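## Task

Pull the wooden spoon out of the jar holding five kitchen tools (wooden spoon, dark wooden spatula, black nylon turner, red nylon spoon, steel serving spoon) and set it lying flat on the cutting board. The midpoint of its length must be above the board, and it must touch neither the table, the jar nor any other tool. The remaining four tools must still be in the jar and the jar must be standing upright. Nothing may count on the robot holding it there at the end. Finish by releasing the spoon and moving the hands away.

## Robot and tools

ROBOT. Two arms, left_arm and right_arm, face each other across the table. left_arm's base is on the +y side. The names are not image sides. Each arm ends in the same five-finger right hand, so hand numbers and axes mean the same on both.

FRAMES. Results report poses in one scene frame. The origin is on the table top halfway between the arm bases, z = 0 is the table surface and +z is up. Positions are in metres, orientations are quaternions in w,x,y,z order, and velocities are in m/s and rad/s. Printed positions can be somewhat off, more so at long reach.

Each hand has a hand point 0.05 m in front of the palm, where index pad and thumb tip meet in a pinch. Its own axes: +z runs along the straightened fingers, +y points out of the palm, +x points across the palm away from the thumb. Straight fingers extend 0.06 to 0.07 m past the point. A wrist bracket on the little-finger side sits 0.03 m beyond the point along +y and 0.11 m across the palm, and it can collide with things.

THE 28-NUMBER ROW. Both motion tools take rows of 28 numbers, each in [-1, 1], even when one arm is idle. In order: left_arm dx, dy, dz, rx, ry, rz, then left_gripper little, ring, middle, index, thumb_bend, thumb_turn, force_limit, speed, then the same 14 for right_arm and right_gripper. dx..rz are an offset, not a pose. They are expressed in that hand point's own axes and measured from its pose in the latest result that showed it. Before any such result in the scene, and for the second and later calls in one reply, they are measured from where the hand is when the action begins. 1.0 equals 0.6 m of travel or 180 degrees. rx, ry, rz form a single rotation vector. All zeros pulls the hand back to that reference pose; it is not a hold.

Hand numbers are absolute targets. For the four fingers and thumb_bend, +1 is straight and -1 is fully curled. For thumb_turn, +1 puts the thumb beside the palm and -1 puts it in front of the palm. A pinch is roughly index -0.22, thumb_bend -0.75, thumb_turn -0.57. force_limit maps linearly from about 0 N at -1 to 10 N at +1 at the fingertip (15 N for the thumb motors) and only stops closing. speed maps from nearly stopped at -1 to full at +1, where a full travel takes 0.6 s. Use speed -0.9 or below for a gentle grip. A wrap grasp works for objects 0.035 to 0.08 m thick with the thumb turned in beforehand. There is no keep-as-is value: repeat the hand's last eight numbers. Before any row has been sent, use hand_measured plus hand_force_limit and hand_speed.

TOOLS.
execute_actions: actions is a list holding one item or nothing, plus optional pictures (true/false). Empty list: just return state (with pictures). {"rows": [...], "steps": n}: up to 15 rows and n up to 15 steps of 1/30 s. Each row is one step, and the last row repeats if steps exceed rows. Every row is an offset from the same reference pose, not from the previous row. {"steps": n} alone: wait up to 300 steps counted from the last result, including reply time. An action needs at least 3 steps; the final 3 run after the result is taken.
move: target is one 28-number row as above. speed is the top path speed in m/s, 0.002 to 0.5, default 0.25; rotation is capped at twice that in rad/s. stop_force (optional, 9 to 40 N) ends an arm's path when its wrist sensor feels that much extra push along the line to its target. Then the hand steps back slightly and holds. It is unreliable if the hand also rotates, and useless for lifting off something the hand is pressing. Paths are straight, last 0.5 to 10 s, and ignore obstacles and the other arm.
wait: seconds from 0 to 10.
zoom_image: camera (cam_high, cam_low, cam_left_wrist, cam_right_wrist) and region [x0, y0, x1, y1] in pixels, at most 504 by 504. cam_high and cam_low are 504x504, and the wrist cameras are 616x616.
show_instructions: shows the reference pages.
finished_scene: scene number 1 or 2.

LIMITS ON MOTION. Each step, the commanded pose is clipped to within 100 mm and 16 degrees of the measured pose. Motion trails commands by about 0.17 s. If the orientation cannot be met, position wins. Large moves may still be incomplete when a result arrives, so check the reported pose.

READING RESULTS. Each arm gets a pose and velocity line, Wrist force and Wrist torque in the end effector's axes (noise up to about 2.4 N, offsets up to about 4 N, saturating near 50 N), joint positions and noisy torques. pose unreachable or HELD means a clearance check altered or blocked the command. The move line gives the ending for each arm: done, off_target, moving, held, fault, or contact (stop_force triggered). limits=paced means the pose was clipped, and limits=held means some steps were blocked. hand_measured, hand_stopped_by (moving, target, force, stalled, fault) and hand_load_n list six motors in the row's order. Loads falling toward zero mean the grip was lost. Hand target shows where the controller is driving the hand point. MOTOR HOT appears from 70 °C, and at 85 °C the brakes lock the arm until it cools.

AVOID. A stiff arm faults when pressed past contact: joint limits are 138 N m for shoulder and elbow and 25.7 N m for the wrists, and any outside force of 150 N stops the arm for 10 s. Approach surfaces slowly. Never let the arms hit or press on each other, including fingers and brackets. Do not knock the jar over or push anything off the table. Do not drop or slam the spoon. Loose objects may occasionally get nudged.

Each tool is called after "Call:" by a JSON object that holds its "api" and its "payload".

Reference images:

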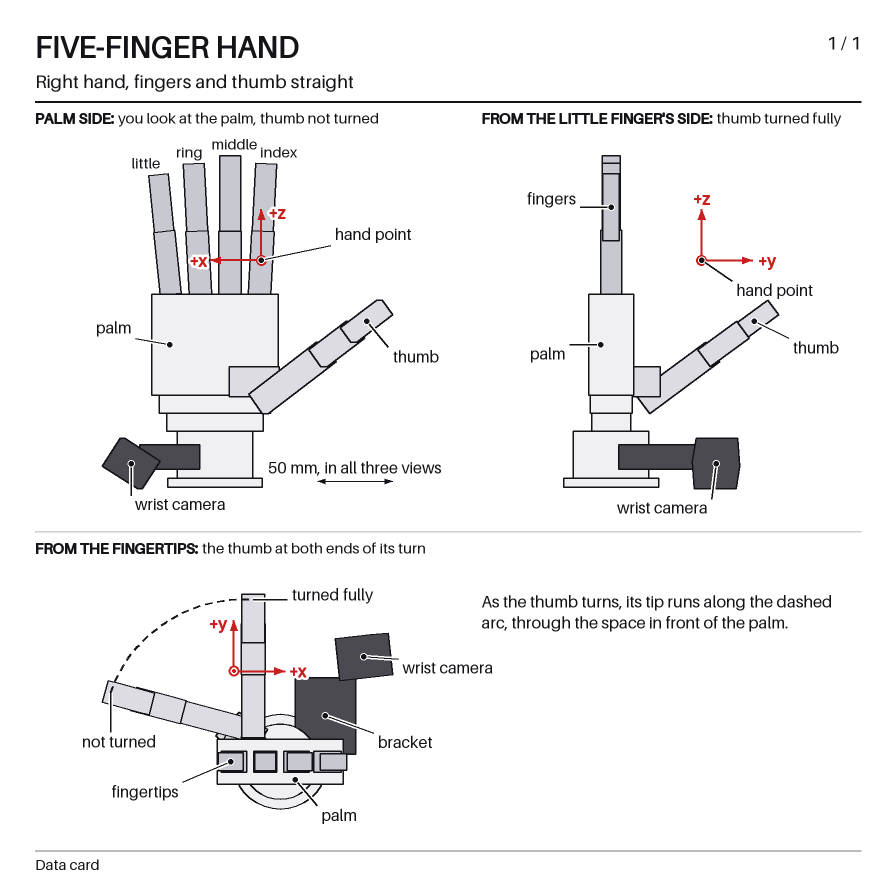

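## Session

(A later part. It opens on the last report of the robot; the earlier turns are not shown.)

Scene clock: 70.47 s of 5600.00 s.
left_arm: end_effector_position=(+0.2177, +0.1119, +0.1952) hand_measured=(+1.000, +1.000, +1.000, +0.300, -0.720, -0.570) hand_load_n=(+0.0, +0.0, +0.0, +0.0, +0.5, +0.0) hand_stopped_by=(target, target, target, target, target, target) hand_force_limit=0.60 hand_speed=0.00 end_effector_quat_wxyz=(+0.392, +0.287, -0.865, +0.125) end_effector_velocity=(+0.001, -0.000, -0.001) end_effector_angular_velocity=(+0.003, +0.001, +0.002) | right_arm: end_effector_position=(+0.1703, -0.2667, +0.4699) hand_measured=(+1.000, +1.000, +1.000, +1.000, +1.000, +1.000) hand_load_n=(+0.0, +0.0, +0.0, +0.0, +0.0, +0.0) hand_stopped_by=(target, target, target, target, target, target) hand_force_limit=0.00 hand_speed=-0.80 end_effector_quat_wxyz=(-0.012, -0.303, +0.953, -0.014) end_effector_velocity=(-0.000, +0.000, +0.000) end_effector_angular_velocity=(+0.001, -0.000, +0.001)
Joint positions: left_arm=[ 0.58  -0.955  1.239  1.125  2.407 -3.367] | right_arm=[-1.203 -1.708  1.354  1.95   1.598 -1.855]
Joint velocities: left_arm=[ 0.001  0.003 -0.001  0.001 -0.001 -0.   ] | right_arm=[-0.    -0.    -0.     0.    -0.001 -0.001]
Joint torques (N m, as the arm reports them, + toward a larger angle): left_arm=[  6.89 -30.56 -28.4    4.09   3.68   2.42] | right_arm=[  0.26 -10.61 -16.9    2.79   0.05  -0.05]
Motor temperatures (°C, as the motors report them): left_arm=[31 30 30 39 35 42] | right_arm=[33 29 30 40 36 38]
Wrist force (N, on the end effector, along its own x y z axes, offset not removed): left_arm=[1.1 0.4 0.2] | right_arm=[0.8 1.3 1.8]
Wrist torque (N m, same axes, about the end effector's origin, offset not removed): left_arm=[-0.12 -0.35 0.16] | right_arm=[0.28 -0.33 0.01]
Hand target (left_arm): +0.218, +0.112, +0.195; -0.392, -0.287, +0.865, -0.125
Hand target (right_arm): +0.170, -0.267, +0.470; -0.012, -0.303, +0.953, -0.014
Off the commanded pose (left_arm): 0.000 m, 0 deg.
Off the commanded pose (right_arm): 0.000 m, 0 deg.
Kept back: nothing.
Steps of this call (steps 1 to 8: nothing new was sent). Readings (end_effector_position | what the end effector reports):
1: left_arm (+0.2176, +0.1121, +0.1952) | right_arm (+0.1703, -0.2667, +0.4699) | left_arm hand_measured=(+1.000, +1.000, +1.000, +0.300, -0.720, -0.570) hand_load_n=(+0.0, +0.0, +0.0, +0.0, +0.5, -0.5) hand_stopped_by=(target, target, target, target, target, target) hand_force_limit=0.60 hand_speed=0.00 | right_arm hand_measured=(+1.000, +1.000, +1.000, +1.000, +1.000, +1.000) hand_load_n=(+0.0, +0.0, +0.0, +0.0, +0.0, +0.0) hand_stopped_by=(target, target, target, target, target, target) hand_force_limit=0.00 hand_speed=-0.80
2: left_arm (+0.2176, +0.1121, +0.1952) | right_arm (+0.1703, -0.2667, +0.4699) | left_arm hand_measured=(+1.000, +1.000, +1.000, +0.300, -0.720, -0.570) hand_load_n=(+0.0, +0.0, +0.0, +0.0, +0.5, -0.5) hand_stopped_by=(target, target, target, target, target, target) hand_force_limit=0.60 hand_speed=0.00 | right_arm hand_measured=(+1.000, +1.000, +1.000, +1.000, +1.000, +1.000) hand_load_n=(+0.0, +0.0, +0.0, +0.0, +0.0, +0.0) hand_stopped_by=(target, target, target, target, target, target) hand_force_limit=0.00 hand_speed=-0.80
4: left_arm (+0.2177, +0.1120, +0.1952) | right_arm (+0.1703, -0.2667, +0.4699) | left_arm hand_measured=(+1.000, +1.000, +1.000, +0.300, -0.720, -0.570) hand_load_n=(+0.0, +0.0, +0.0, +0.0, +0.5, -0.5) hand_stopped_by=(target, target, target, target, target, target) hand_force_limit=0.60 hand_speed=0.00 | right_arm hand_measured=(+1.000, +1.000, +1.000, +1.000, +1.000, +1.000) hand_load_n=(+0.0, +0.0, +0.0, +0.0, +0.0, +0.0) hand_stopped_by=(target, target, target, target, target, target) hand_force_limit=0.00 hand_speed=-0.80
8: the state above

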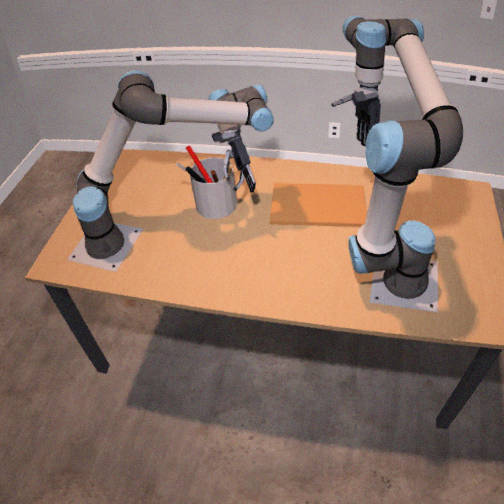

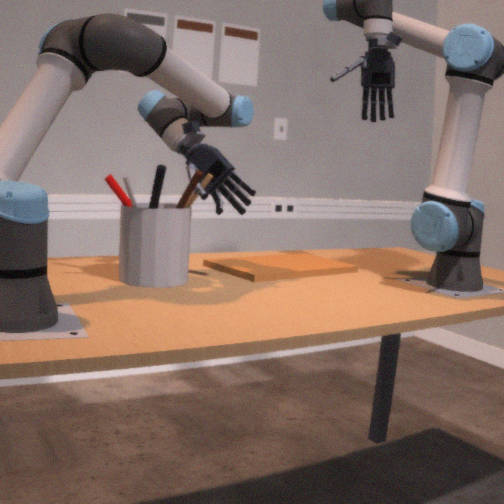

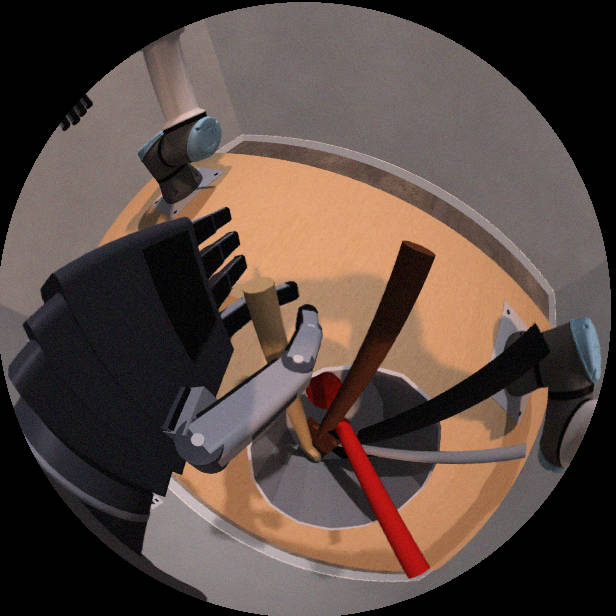

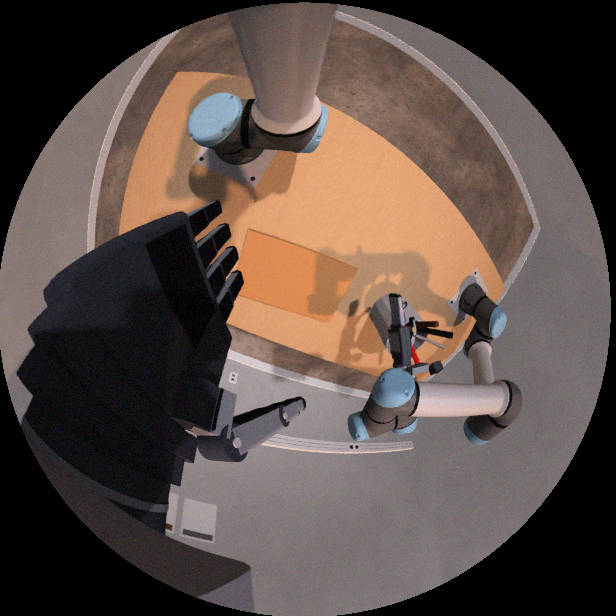

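Call:
{"api": "move", "payload": {"target": [-0.05,0,0,0,0,0, 1,0.3,0.3,0.3,-0.3,-0.57,0.6,0, 0,0,0,0,0,0,1,1,1,1,1,1,0,-0.8], "speed": 0.05}}

Call:
{"api": "execute_actions", "payload": {"actions": [{"rows":[[0,0,0,0,0,0, 1,-1,-1,-1,-0.3,-0.57,0.6,-0.3, 0,0,0,0,0,0,1,1,1,1,1,1,0,-0.8]],"steps":15}]}}

Call:
{"api": "wait", "payload": {"seconds": 1.5}}

Scene clock: 71.73 s of 5600.00 s.
left_arm: end_effector_position=(+0.2333, +0.1237, +0.1730) hand_measured=(+1.000, +0.300, +0.300, +0.300, -0.300, -0.570) hand_load_n=(+0.0, +0.0, +0.0, +0.0, +0.0, +0.0) hand_stopped_by=(target, target, target, target, target, target) hand_force_limit=0.60 hand_speed=0.00 end_effector_quat_wxyz=(+0.392, +0.287, -0.865, +0.125) end_effector_velocity=(+0.002, +0.001, -0.002) end_effector_angular_velocity=(-0.001, +0.001, +0.002) | right_arm: end_effector_position=(+0.1703, -0.2667, +0.4699) hand_measured=(+1.000, +1.000, +1.000, +1.000, +1.000, +1.000) hand_load_n=(+0.0, +0.0, +0.0, +0.0, +0.0, +0.0) hand_stopped_by=(target, target, target, target, target, target) hand_force_limit=0.00 hand_speed=-0.80 end_effector_quat_wxyz=(-0.012, -0.303, +0.953, -0.014) end_effector_velocity=(+0.000, -0.000, -0.000) end_effector_angular_velocity=(-0.000, +0.001, -0.000)
Joint positions: left_arm=[ 0.617 -0.929  1.266  1.113  2.412 -3.313] | right_arm=[-1.203 -1.708  1.354  1.95   1.598 -1.855]
Joint velocities: left_arm=[ 0.005  0.002  0.002 -0.001  0.002  0.004] | right_arm=[-0.  0.  0.  0.  0.  0.]
Joint torques (N m, as the arm reports them, + toward a larger angle): left_arm=[  6.4  -31.75 -12.46  -0.75   3.91   2.43] | right_arm=[  0.08 -10.25 -18.65   2.5    0.3   -0.1 ]
Motor temperatures (°C, as the motors report them): left_arm=[31 30 30 39 35 42] | right_arm=[33 29 30 40 36 38]
Wrist force (N, on the end effector, along its own x y z axes, offset not removed): left_arm=[-0.1 -1.4 1.0] | right_arm=[1.3 2.2 1.6]
Wrist torque (N m, same axes, about the end effector's origin, offset not removed): left_arm=[-0.23 -0.22 0.04] | right_arm=[0.36 -0.39 0.11]
Hand target (left_arm): +0.234, +0.124, +0.173; -0.392, -0.287, +0.865, -0.125
Hand target (right_arm): +0.170, -0.267, +0.470; -0.012, -0.303, +0.953, -0.014
Off the commanded pose (left_arm): 0.000 m, 0 deg.
Off the commanded pose (right_arm): 0.000 m, 0 deg.
Kept back: nothing.
move: done

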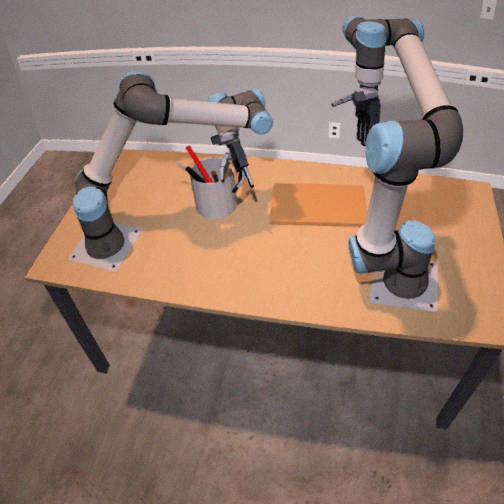

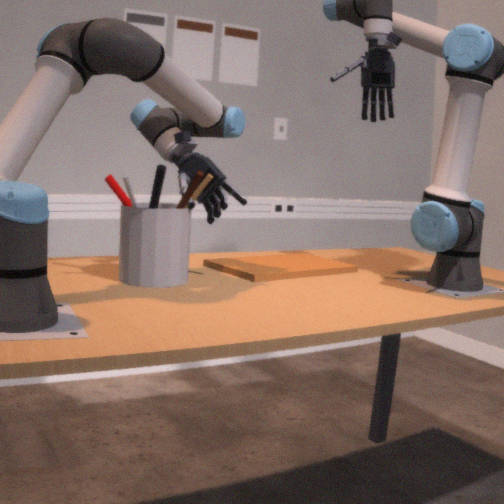

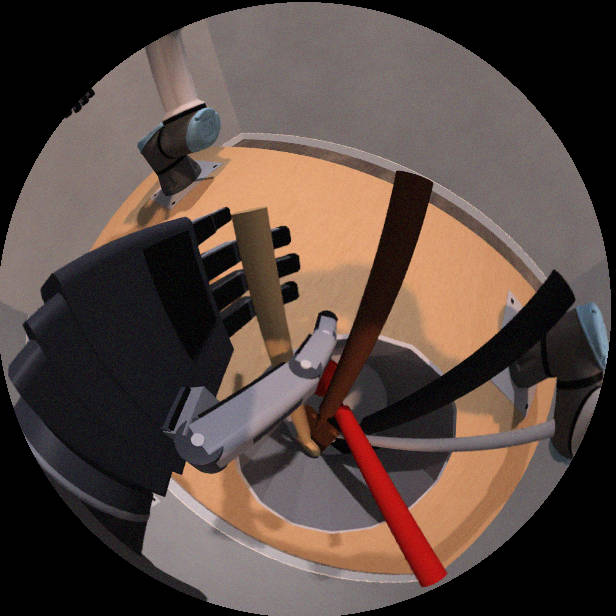

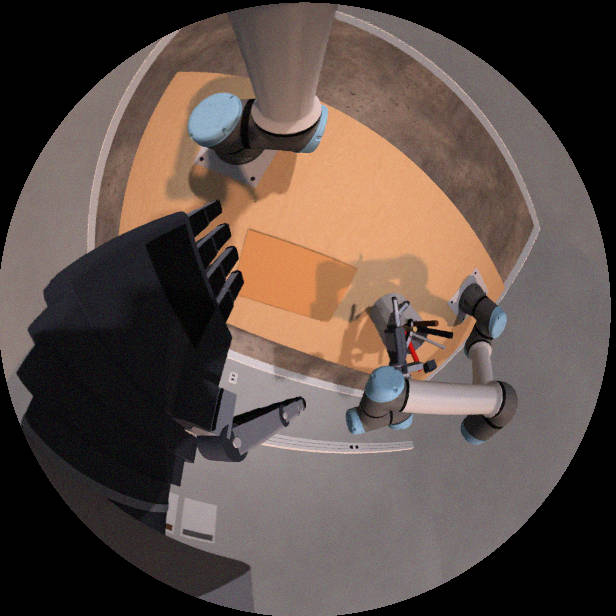

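Scene clock: 72.13 s of 5600.00 s.
left_arm: end_effector_position=(+0.2333, +0.1238, +0.1729) hand_measured=(+1.000, -0.046, -0.046, -0.046, -0.300, -0.570) hand_load_n=(+0.0, +0.0, +0.0, +0.0, +0.0, -0.5) hand_stopped_by=(target, moving, moving, moving, target, target) hand_force_limit=0.60 hand_speed=-0.30 end_effector_quat_wxyz=(+0.392, +0.287, -0.865, +0.125) end_effector_velocity=(-0.000, +0.000, -0.000) end_effector_angular_velocity=(+0.004, +0.003, +0.002) | right_arm: end_effector_position=(+0.1703, -0.2667, +0.4699) hand_measured=(+1.000, +1.000, +1.000, +1.000, +1.000, +1.000) hand_load_n=(+0.0, +0.0, +0.0, +0.0, +0.0, +0.0) hand_stopped_by=(target, target, target, target, target, target) hand_force_limit=0.00 hand_speed=-0.80 end_effector_quat_wxyz=(-0.012, -0.303, +0.953, -0.014) end_effector_velocity=(-0.000, +0.000, +0.000) end_effector_angular_velocity=(+0.000, +0.000, +0.001)
Joint positions: left_arm=[ 0.617 -0.929  1.266  1.113  2.412 -3.312] | right_arm=[-1.203 -1.708  1.354  1.95   1.598 -1.855]
Joint velocities: left_arm=[ 0.     0.001  0.001  0.001  0.001 -0.003] | right_arm=[ 0. -0. -0. -0. -0. -0.]
Joint torques (N m, as the arm reports them, + toward a larger angle): left_arm=[ -7.68 -48.13 -24.25  -0.31   2.84  -2.22] | right_arm=[  0.16 -10.67 -17.08   2.77   0.1    0.1 ]
Motor temperatures (°C, as the motors report them): left_arm=[31 30 30 39 35 42] | right_arm=[33 29 30 40 36 38]
Wrist force (N, on the end effector, along its own x y z axes, offset not removed): left_arm=[0.2 -0.6 -0.5] | right_arm=[0.0 2.1 2.1]
Wrist torque (N m, same axes, about the end effector's origin, offset not removed): left_arm=[-0.03 -0.22 0.04] | right_arm=[0.37 -0.29 0.01]
Steps of this call (steps 1 to 12: the first 12 steps of this action). Readings (end_effector_position | what the end effector reports):
1: left_arm (+0.2334, +0.1238, +0.1729) | right_arm (+0.1703, -0.2667, +0.4699) | left_arm hand_measured=(+1.000, +0.300, +0.300, +0.300, -0.300, -0.570) hand_load_n=(+0.0, +0.0, +0.0, +0.0, +0.0, +0.0) hand_stopped_by=(target, moving, moving, moving, target, target) hand_force_limit=0.60 hand_speed=-0.30 | right_arm hand_measured=(+1.000, +1.000, +1.000, +1.000, +1.000, +1.000) hand_load_n=(+0.0, +0.0, +0.0, +0.0, +0.0, +0.0) hand_stopped_by=(target, target, target, target, target, target) hand_force_limit=0.00 hand_speed=-0.80
2: left_arm (+0.2334, +0.1238, +0.1729) | right_arm (+0.1703, -0.2667, +0.4699) | left_arm hand_measured=(+1.000, +0.300, +0.300, +0.300, -0.300, -0.570) hand_load_n=(+0.0, +0.0, +0.0, +0.0, +0.0, -0.5) hand_stopped_by=(target, moving, moving, moving, target, target) hand_force_limit=0.60 hand_speed=-0.30 | right_arm hand_measured=(+1.000, +1.000, +1.000, +1.000, +1.000, +1.000) hand_load_n=(+0.0, +0.0, +0.0, +0.0, +0.0, +0.0) hand_stopped_by=(target, target, target, target, target, target) hand_force_limit=0.00 hand_speed=-0.80
4: left_arm (+0.2334, +0.1238, +0.1729) | right_arm (+0.1703, -0.2667, +0.4699) | left_arm hand_measured=(+1.000, +0.264, +0.264, +0.264, -0.300, -0.570) hand_load_n=(+0.0, +0.0, +0.0, +0.0, +0.0, -0.5) hand_stopped_by=(target, moving, moving, moving, target, target) hand_force_limit=0.60 hand_speed=-0.30 | right_arm hand_measured=(+1.000, +1.000, +1.000, +1.000, +1.000, +1.000) hand_load_n=(+0.0, +0.0, +0.0, +0.0, +0.0, +0.0) hand_stopped_by=(target, target, target, target, target, target) hand_force_limit=0.00 hand_speed=-0.80
8: left_arm (+0.2334, +0.1238, +0.1729) | right_arm (+0.1703, -0.2667, +0.4699) | left_arm hand_measured=(+1.000, +0.110, +0.110, +0.110, -0.300, -0.570) hand_load_n=(+0.0, +0.0, +0.0, +0.0, +0.0, -0.5) hand_stopped_by=(target, moving, moving, moving, target, target) hand_force_limit=0.60 hand_speed=-0.30 | right_arm hand_measured=(+1.000, +1.000, +1.000, +1.000, +1.000, +1.000) hand_load_n=(+0.0, +0.0, +0.0, +0.0, +0.0, +0.0) hand_stopped_by=(target, target, target, target, target, target) hand_force_limit=0.00 hand_speed=-0.80
12: the state above

Scene clock: 73.73 s of 5600.00 s.
left_arm: end_effector_position=(+0.2333, +0.1237, +0.1730) hand_measured=(+1.000, -1.000, -1.000, -0.348, -0.298, -0.570) hand_load_n=(+0.0, +0.0, +0.0, +11.5, +4.5, -0.5) hand_stopped_by=(target, target, target, force, target, target) hand_force_limit=0.60 hand_speed=-0.30 end_effector_quat_wxyz=(+0.392, +0.287, -0.865, +0.125) end_effector_velocity=(+0.000, -0.000, -0.000) end_effector_angular_velocity=(-0.001, -0.002, -0.001) | right_arm: end_effector_position=(+0.1703, -0.2667, +0.4699) hand_measured=(+1.000, +1.000, +1.000, +1.000, +1.000, +1.000) hand_load_n=(+0.0, +0.0, +0.0, +0.0, +0.0, +0.0) hand_stopped_by=(target, target, target, target, target, target) hand_force_limit=0.00 hand_speed=-0.80 end_effector_quat_wxyz=(-0.012, -0.303, +0.953, -0.014) end_effector_velocity=(-0.000, +0.000, +0.000) end_effector_angular_velocity=(+0.001, -0.000, +0.001)
Joint positions: left_arm=[ 0.617 -0.929  1.266  1.113  2.412 -3.313] | right_arm=[-1.203 -1.708  1.354  1.95   1.598 -1.855]
Joint velocities: left_arm=[-0.    -0.    -0.001 -0.001 -0.001  0.001] | right_arm=[ 0.001 -0.    -0.    -0.    -0.001 -0.   ]
Joint torques (N m, as the arm reports them, + toward a larger angle): left_arm=[ -7.69 -59.46 -26.36   1.5   -1.11  -2.35] | right_arm=[ -0.17 -10.34 -18.5    2.72   0.07  -0.1 ]
Motor temperatures (°C, as the motors report them): left_arm=[31 30 30 39 35 42] | right_arm=[33 29 30 40 36 38]
Wrist force (N, on the end effector, along its own x y z axes, offset not removed): left_arm=[-1.2 -0.7 0.9] | right_arm=[1.4 4.0 2.7]
Wrist torque (N m, same axes, about the end effector's origin, offset not removed): left_arm=[-0.06 0.01 -0.05] | right_arm=[0.59 -0.42 0.13]
Hand target (left_arm): +0.233, +0.124, +0.173; -0.392, -0.287, +0.865, -0.125
Hand target (right_arm): +0.170, -0.267, +0.470; -0.012, -0.303, +0.953, -0.014
Off the commanded pose (left_arm): 0.000 m, 0 deg.
Off the commanded pose (right_arm): 0.000 m, 0 deg.
Kept back: nothing.
Steps of this call (steps 1 to 3: the last 3 steps of your previous action; steps 4 to 48: nothing new was sent). Readings (end_effector_position | what the end effector reports):
1: left_arm (+0.2333, +0.1238, +0.1729) | right_arm (+0.1703, -0.2667, +0.4699) | left_arm hand_measured=(+1.000, -0.086, -0.086, -0.086, -0.300, -0.570) hand_load_n=(+0.0, +0.0, +0.0, +0.0, +0.0, -0.5) hand_stopped_by=(target, moving, moving, moving, target, target) hand_force_limit=0.60 hand_speed=-0.30 | right_arm hand_measured=(+1.000, +1.000, +1.000, +1.000, +1.000, +1.000) hand_load_n=(+0.0, +0.0, +0.0, +0.0, +0.0, +0.0) hand_stopped_by=(target, target, target, target, target, target) hand_force_limit=0.00 hand_speed=-0.80
2: left_arm (+0.2333, +0.1238, +0.1729) | right_arm (+0.1703, -0.2667, +0.4699) | left_arm hand_measured=(+1.000, -0.124, -0.124, -0.124, -0.300, -0.570) hand_load_n=(+0.0, +0.0, +0.0, +0.0, +0.0, -0.5) hand_stopped_by=(target, moving, moving, moving, target, target) hand_force_limit=0.60 hand_speed=-0.30 | right_arm hand_measured=(+1.000, +1.000, +1.000, +1.000, +1.000, +1.000) hand_load_n=(+0.0, +0.0, +0.0, +0.0, +0.0, +0.0) hand_stopped_by=(target, target, target, target, target, target) hand_force_limit=0.00 hand_speed=-0.80
4: left_arm (+0.2333, +0.1238, +0.1729) | right_arm (+0.1703, -0.2667, +0.4699) | left_arm hand_measured=(+1.000, -0.202, -0.202, -0.202, -0.300, -0.570) hand_load_n=(+0.0, +0.0, +0.0, +0.0, +0.0, -0.5) hand_stopped_by=(target, moving, moving, moving, target, target) hand_force_limit=0.60 hand_speed=-0.30 | right_arm hand_measured=(+1.000, +1.000, +1.000, +1.000, +1.000, +1.000) hand_load_n=(+0.0, +0.0, +0.0, +0.0, +0.0, +0.0) hand_stopped_by=(target, target, target, target, target, target) hand_force_limit=0.00 hand_speed=-0.80
8: left_arm (+0.2333, +0.1237, +0.1729) | right_arm (+0.1703, -0.2667, +0.4699) | left_arm hand_measured=(+1.000, -0.358, -0.358, -0.350, -0.298, -0.570) hand_load_n=(+0.0, +0.0, +0.0, +12.0, +4.5, -0.5) hand_stopped_by=(target, moving, moving, force, target, target) hand_force_limit=0.60 hand_speed=-0.30 | right_arm hand_measured=(+1.000, +1.000, +1.000, +1.000, +1.000, +1.000) hand_load_n=(+0.0, +0.0, +0.0, +0.0, +0.0, +0.0) hand_stopped_by=(target, target, target, target, target, target) hand_force_limit=0.00 hand_speed=-0.80
48: the state above

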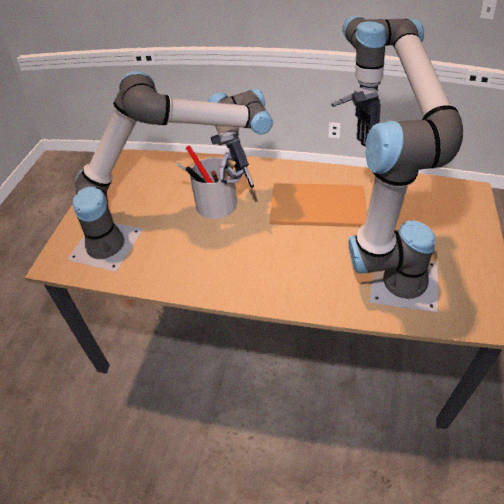

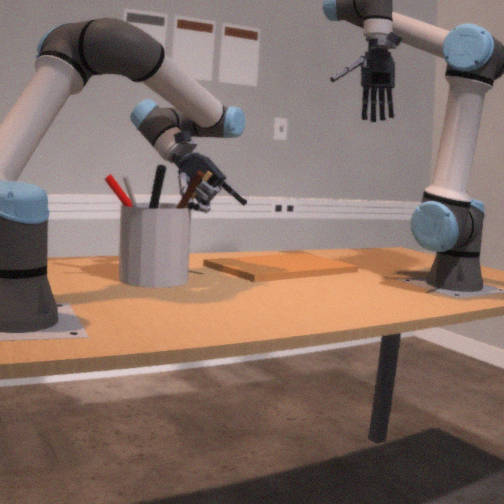

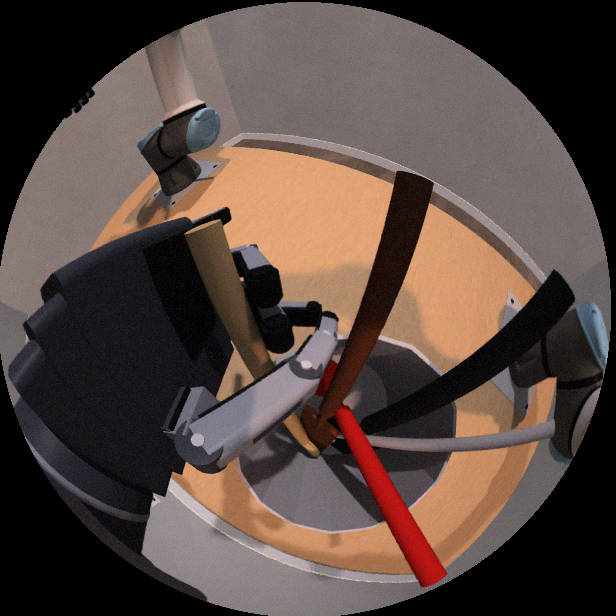

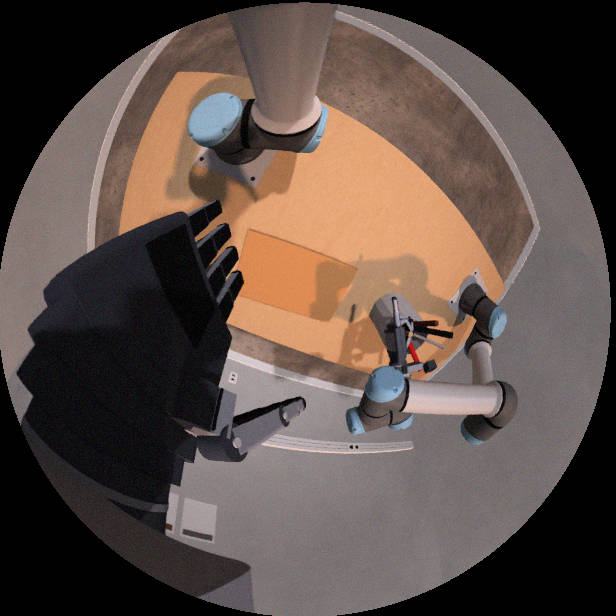

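Call:
{"api": "move", "payload": {"target": [0,0,0,0,0,0, 1,-1,-1,-0.99,1,-0.2,0.6,-0.3, 0,0,0,0,0,0,1,1,1,1,1,1,0,-0.8]}}

Call:
{"api": "move", "payload": {"target": [0,0,0,0,0,0, 1,-1,-1,-1,-1,-1,0.6,-0.3, 0,0,0,0,0,0,1,1,1,1,1,1,0,-0.8]}}

Call:
{"api": "move", "payload": {"target": [0.04,0,0,0,0,0, 1,-1,-1,-1,-1,-1,0.6,-0.3, 0,0,0,0,0,0,1,1,1,1,1,1,0,-0.8], "speed": 0.04}}

Scene clock: 76.00 s of 5600.00 s.
left_arm: end_effector_position=(+0.2333, +0.1238, +0.1729) hand_measured=(+1.000, -1.000, -1.000, -0.350, +1.000, -0.200) hand_load_n=(+0.0, +0.0, +0.0, +0.0, +0.0, +0.0) hand_stopped_by=(target, target, target, force, target, target) hand_force_limit=0.60 hand_speed=-0.30 end_effector_quat_wxyz=(+0.392, +0.287, -0.865, +0.125) end_effector_velocity=(+0.000, +0.001, +0.000) end_effector_angular_velocity=(+0.002, +0.000, +0.001) | right_arm: end_effector_position=(+0.1703, -0.2667, +0.4699) hand_measured=(+1.000, +1.000, +1.000, +1.000, +1.000, +1.000) hand_load_n=(+0.0, +0.0, +0.0, +0.0, +0.0, +0.0) hand_stopped_by=(target, target, target, target, target, target) hand_force_limit=0.00 hand_speed=-0.80 end_effector_quat_wxyz=(-0.012, -0.303, +0.953, -0.014) end_effector_velocity=(-0.000, +0.000, +0.000) end_effector_angular_velocity=(+0.001, +0.000, +0.000)
Joint positions: left_arm=[ 0.617 -0.929  1.266  1.113  2.412 -3.313] | right_arm=[-1.203 -1.708  1.354  1.95   1.598 -1.855]
Joint velocities: left_arm=[ 0.001 -0.     0.     0.001 -0.001 -0.   ] | right_arm=[-0.001 -0.     0.     0.    -0.001 -0.001]
Joint torques (N m, as the arm reports them, + toward a larger angle): left_arm=[  5.23 -40.36 -16.13   1.55   0.6   -0.44] | right_arm=[ -0.19 -10.54 -17.44   2.63   0.1   -0.1 ]
Motor temperatures (°C, as the motors report them): left_arm=[31 30 30 39 35 42] | right_arm=[33 29 30 40 36 38]
Wrist force (N, on the end effector, along its own x y z axes, offset not removed): left_arm=[0.7 -1.0 -0.6] | right_arm=[0.1 3.1 1.2]
Wrist torque (N m, same axes, about the end effector's origin, offset not removed): left_arm=[-0.05 -0.31 0.09] | right_arm=[0.56 -0.23 0.01]
Hand target (left_arm): +0.233, +0.124, +0.173; -0.392, -0.287, +0.865, -0.125
Hand target (right_arm): +0.170, -0.267, +0.470; -0.012, -0.303, +0.953, -0.014
Off the commanded pose (left_arm): 0.000 m, 0 deg.
Off the commanded pose (right_arm): 0.000 m, 0 deg.
Kept back: nothing.
move: done

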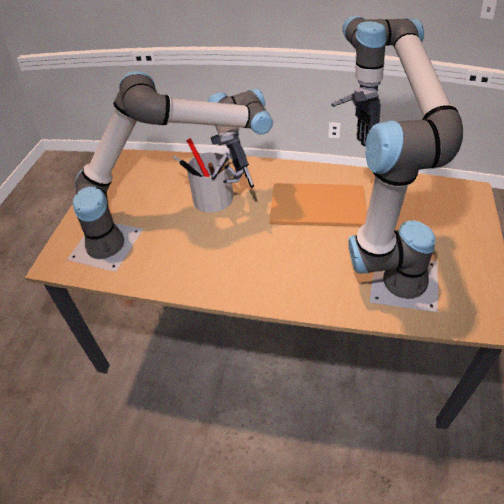

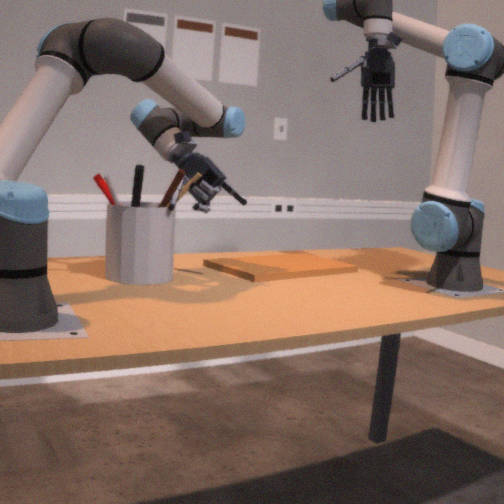

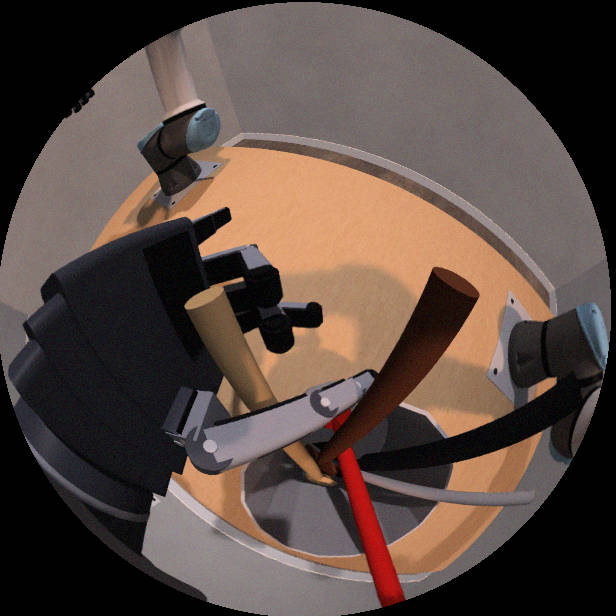

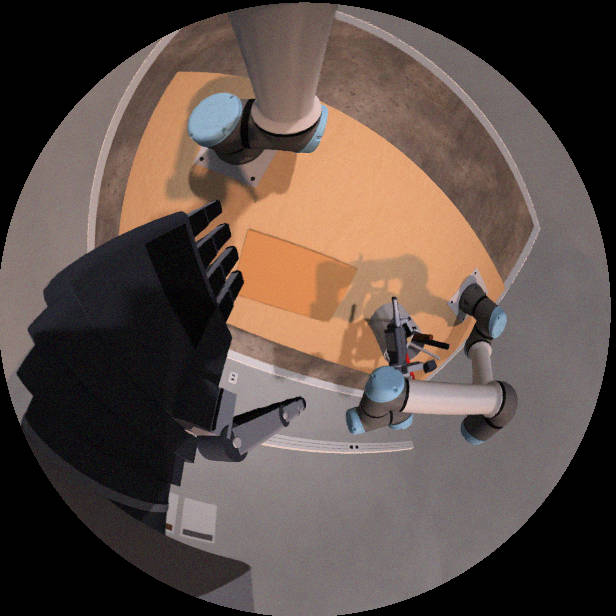

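Scene clock: 77.77 s of 5600.00 s.
left_arm: end_effector_position=(+0.2333, +0.1238, +0.1729) hand_measured=(+1.000, -1.000, -1.000, -1.000, -0.058, -1.000) hand_load_n=(+0.0, +0.0, -2.0, +0.0, +12.5, +3.0) hand_stopped_by=(target, target, target, target, force, target) hand_force_limit=0.60 hand_speed=-0.30 end_effector_quat_wxyz=(+0.392, +0.287, -0.865, +0.125) end_effector_velocity=(+0.000, +0.000, +0.000) end_effector_angular_velocity=(-0.001, -0.001, +0.000) | right_arm: end_effector_position=(+0.1703, -0.2667, +0.4699) hand_measured=(+1.000, +1.000, +1.000, +1.000, +1.000, +1.000) hand_load_n=(+0.0, +0.0, +0.0, +0.0, +0.0, +0.0) hand_stopped_by=(target, target, target, target, target, target) hand_force_limit=0.00 hand_speed=-0.80 end_effector_quat_wxyz=(-0.012, -0.303, +0.953, -0.014) end_effector_velocity=(+0.000, -0.000, +0.000) end_effector_angular_velocity=(-0.000, -0.001, -0.003)
Joint positions: left_arm=[ 0.617 -0.929  1.266  1.113  2.412 -3.313] | right_arm=[-1.203 -1.708  1.354  1.95   1.598 -1.855]
Joint velocities: left_arm=[ 0.001 -0.001  0.     0.    -0.     0.001] | right_arm=[-0.001 -0.    -0.     0.     0.     0.002]
Joint torques (N m, as the arm reports them, + toward a larger angle): left_arm=[  4.24 -40.48 -17.27   1.48   0.61  -1.49] | right_arm=[  0.39 -10.3  -17.93   2.65   0.09  -0.07]
Motor temperatures (°C, as the motors report them): left_arm=[31 30 30 39 35 42] | right_arm=[33 29 30 40 36 38]
Wrist force (N, on the end effector, along its own x y z axes, offset not removed): left_arm=[2.1 0.5 -3.1] | right_arm=[1.4 0.8 3.1]
Wrist torque (N m, same axes, about the end effector's origin, offset not removed): left_arm=[0.07 -0.36 0.08] | right_arm=[0.10 -0.43 0.03]
Hand target (left_arm): +0.233, +0.124, +0.173; -0.392, -0.287, +0.865, -0.125
Hand target (right_arm): +0.170, -0.267, +0.470; -0.012, -0.303, +0.953, -0.014
Off the commanded pose (left_arm): 0.000 m, 0 deg.
Off the commanded pose (right_arm): 0.000 m, 0 deg.
Kept back: nothing.
move: done

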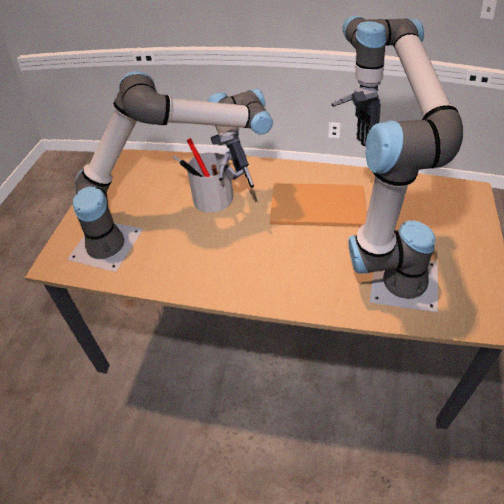

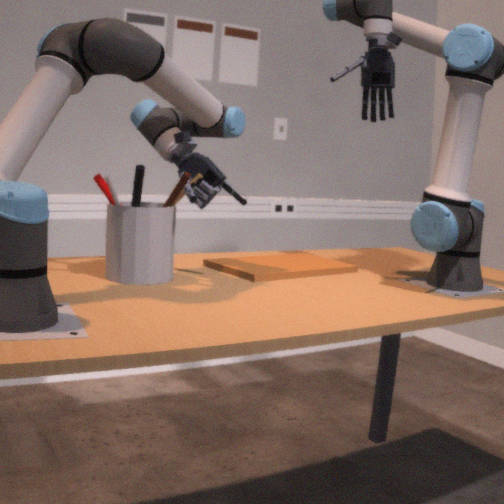

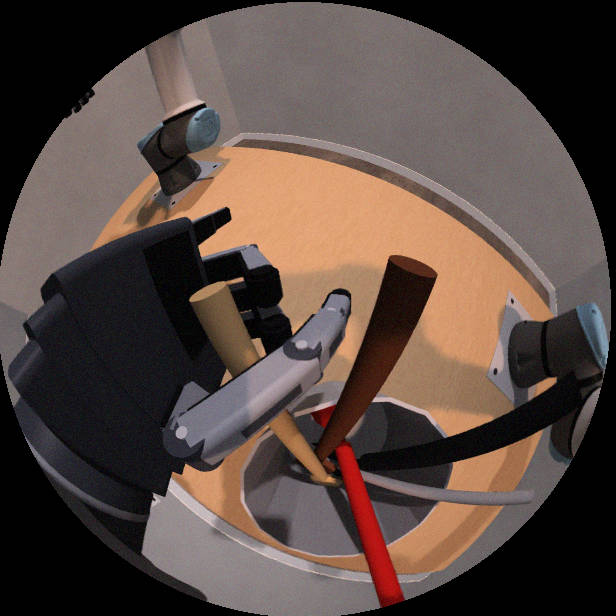

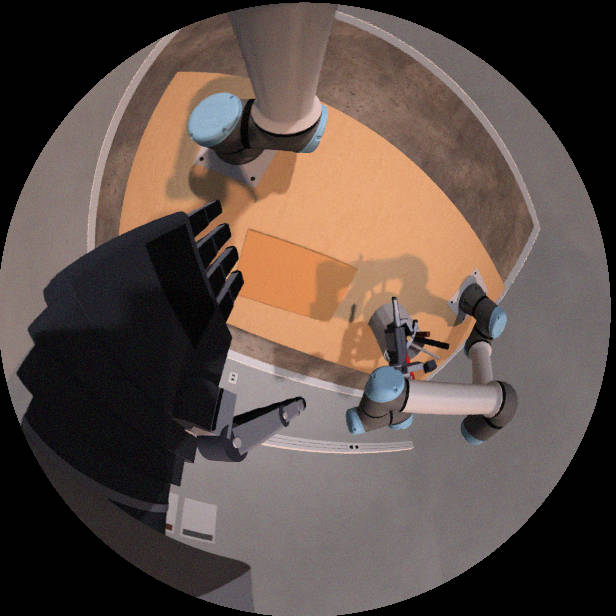

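Scene clock: 78.80 s of 5600.00 s.
left_arm: end_effector_position=(+0.2208, +0.1143, +0.1907) hand_measured=(+1.000, -1.000, -1.000, -1.000, -0.058, -1.000) hand_load_n=(+0.0, +0.0, -1.5, +0.0, +12.0, +3.5) hand_stopped_by=(target, target, target, target, force, target) hand_force_limit=0.60 hand_speed=-0.30 end_effector_quat_wxyz=(+0.392, +0.287, -0.865, +0.125) end_effector_velocity=(-0.002, -0.002, +0.002) end_effector_angular_velocity=(-0.001, -0.000, -0.001) | right_arm: end_effector_position=(+0.1703, -0.2667, +0.4699) hand_measured=(+1.000, +1.000, +1.000, +1.000, +1.000, +1.000) hand_load_n=(+0.0, +0.0, +0.0, +0.0, +0.0, +0.0) hand_stopped_by=(target, target, target, target, target, target) hand_force_limit=0.00 hand_speed=-0.80 end_effector_quat_wxyz=(-0.012, -0.303, +0.953, -0.014) end_effector_velocity=(-0.000, -0.000, +0.000) end_effector_angular_velocity=(+0.000, -0.001, -0.000)
Joint positions: left_arm=[ 0.587 -0.95   1.245  1.123  2.408 -3.356] | right_arm=[-1.203 -1.708  1.354  1.95   1.598 -1.855]
Joint velocities: left_arm=[-0.004 -0.003 -0.003  0.    -0.    -0.006] | right_arm=[-0. -0. -0.  0.  0. -0.]
Joint torques (N m, as the arm reports them, + toward a larger angle): left_arm=[ -6.86 -58.44 -27.73   4.67  -0.89  -2.26] | right_arm=[  0.83 -10.82 -18.2    2.64   0.15  -0.12]
Motor temperatures (°C, as the motors report them): left_arm=[31 30 30 39 35 42] | right_arm=[33 29 30 40 36 38]
Wrist force (N, on the end effector, along its own x y z axes, offset not removed): left_arm=[0.1 -1.0 0.5] | right_arm=[2.7 3.0 0.8]
Wrist torque (N m, same axes, about the end effector's origin, offset not removed): left_arm=[-0.14 -0.24 0.02] | right_arm=[0.58 -0.63 0.17]
Hand target (left_arm): +0.221, +0.114, +0.191; -0.392, -0.287, +0.865, -0.125
Hand target (right_arm): +0.170, -0.267, +0.470; -0.012, -0.303, +0.953, -0.014
Off the commanded pose (left_arm): 0.000 m, 0 deg.
Off the commanded pose (right_arm): 0.000 m, 0 deg.
Kept back: nothing.
move: done

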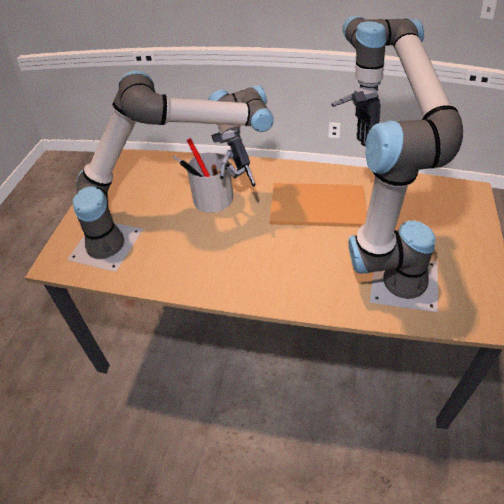

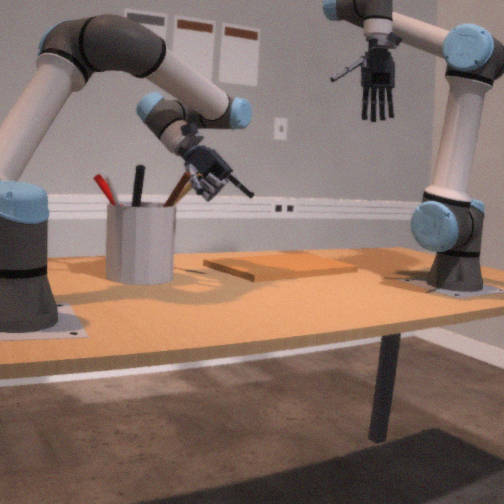

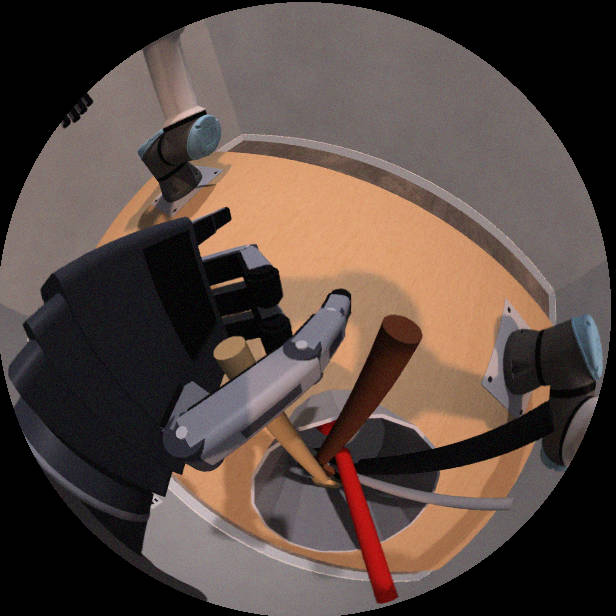

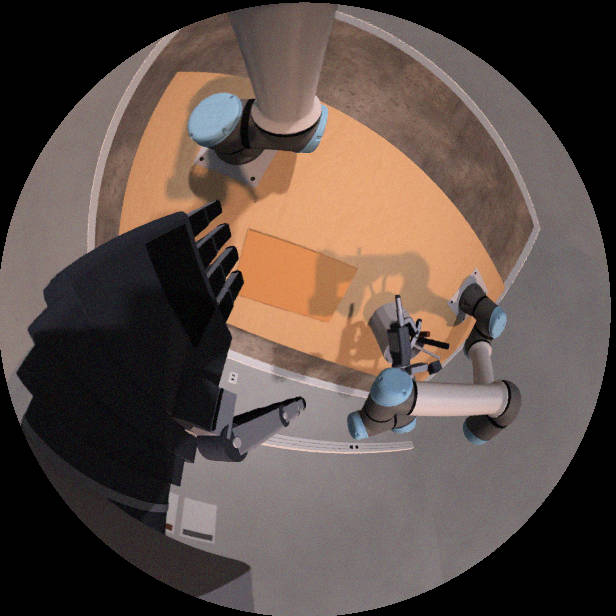

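Call:
{"api": "move", "payload": {"target": [0.03,0,0,0,0,0, 1,1,1,0.4,-0.6,-0.57,0.6,0, 0,0,0,0,0,0,1,1,1,1,1,1,0,-0.8], "speed": 0.05}}

Call:
{"api": "zoom_image", "payload": {"camera": "cam_low", "region": [80,120,280,290]}}

Scene clock: 80.57 s of 5600.00 s.
left_arm: end_effector_position=(+0.2113, +0.1071, +0.2043) hand_measured=(+1.000, +1.000, +1.000, +0.400, -0.066, -0.570) hand_load_n=(+0.0, +0.0, +0.0, +0.0, +0.0, +0.0) hand_stopped_by=(target, target, target, target, force, target) hand_force_limit=0.60 hand_speed=0.00 end_effector_quat_wxyz=(+0.392, +0.287, -0.865, +0.125) end_effector_velocity=(+0.000, -0.000, +0.000) end_effector_angular_velocity=(-0.001, -0.000, +0.000) | right_arm: end_effector_position=(+0.1703, -0.2667, +0.4699) hand_measured=(+1.000, +1.000, +1.000, +1.000, +1.000, +1.000) hand_load_n=(+0.0, +0.0, +0.0, +0.0, +0.0, +0.0) hand_stopped_by=(target, target, target, target, target, target) hand_force_limit=0.00 hand_speed=-0.80 end_effector_quat_wxyz=(-0.012, -0.303, +0.953, -0.014) end_effector_velocity=(+0.000, +0.000, -0.000) end_effector_angular_velocity=(+0.000, +0.001, -0.002)
Joint positions: left_arm=[ 0.565 -0.964  1.227  1.131  2.405 -3.389] | right_arm=[-1.203 -1.708  1.354  1.95   1.598 -1.855]
Joint velocities: left_arm=[ 0.    -0.001  0.    -0.001  0.    -0.   ] | right_arm=[-0.001  0.001 -0.     0.    -0.001  0.001]
Joint torques (N m, as the arm reports them, + toward a larger angle): left_arm=[ -7.46 -59.01 -27.76   4.47  -0.81  -2.28] | right_arm=[  0.08 -10.16 -18.37   2.7   -0.14   0.02]
Motor temperatures (°C, as the motors report them): left_arm=[31 30 30 39 35 42] | right_arm=[33 29 30 40 36 38]
Wrist force (N, on the end effector, along its own x y z axes, offset not removed): left_arm=[-1.3 -0.2 1.8] | right_arm=[2.0 1.6 1.8]
Wrist torque (N m, same axes, about the end effector's origin, offset not removed): left_arm=[-0.10 -0.18 0.03] | right_arm=[0.23 -0.55 0.20]
Hand target (left_arm): +0.211, +0.107, +0.204; -0.392, -0.287, +0.865, -0.125
Hand target (right_arm): +0.170, -0.267, +0.470; -0.012, -0.303, +0.953, -0.014
Off the commanded pose (left_arm): 0.000 m, 0 deg.
Off the commanded pose (right_arm): 0.000 m, 0 deg.
Kept back: nothing.
move: done

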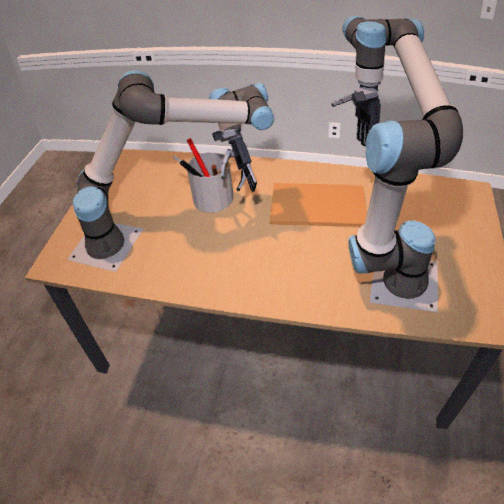

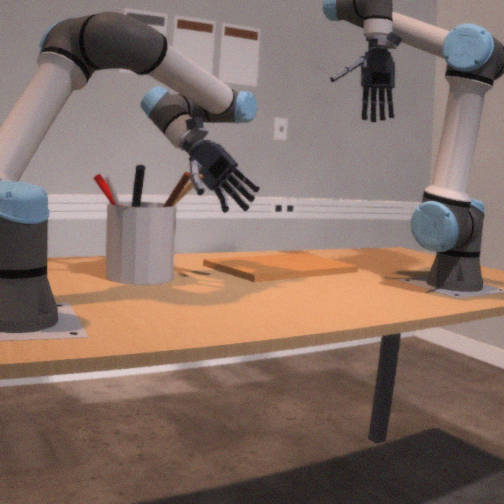

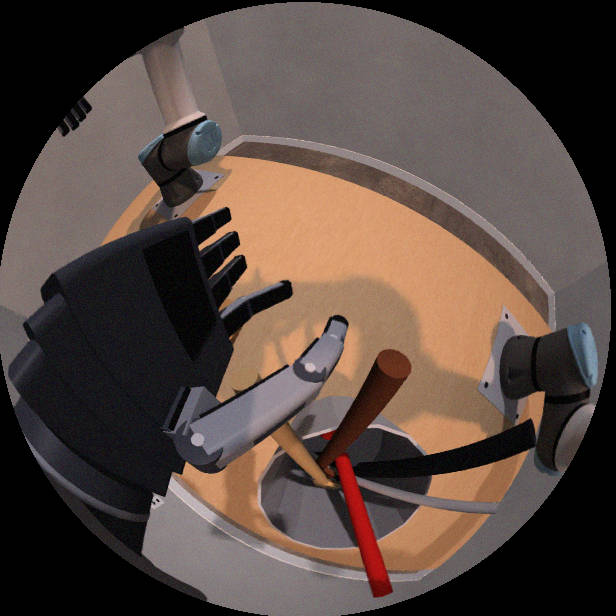

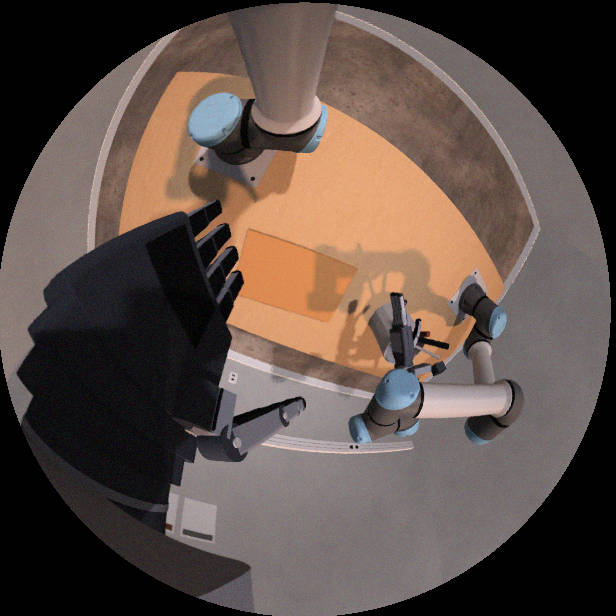

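Region (80, 120, 280, 290) of cam_low's 504x504 image, scaled by 2.520, with more detail than that image has; it fills the top 428 rows of this view, and the rest is white.

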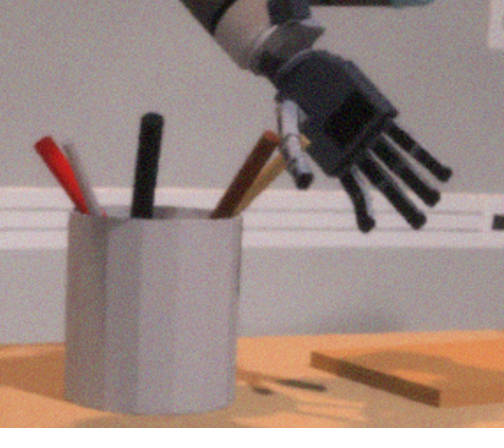

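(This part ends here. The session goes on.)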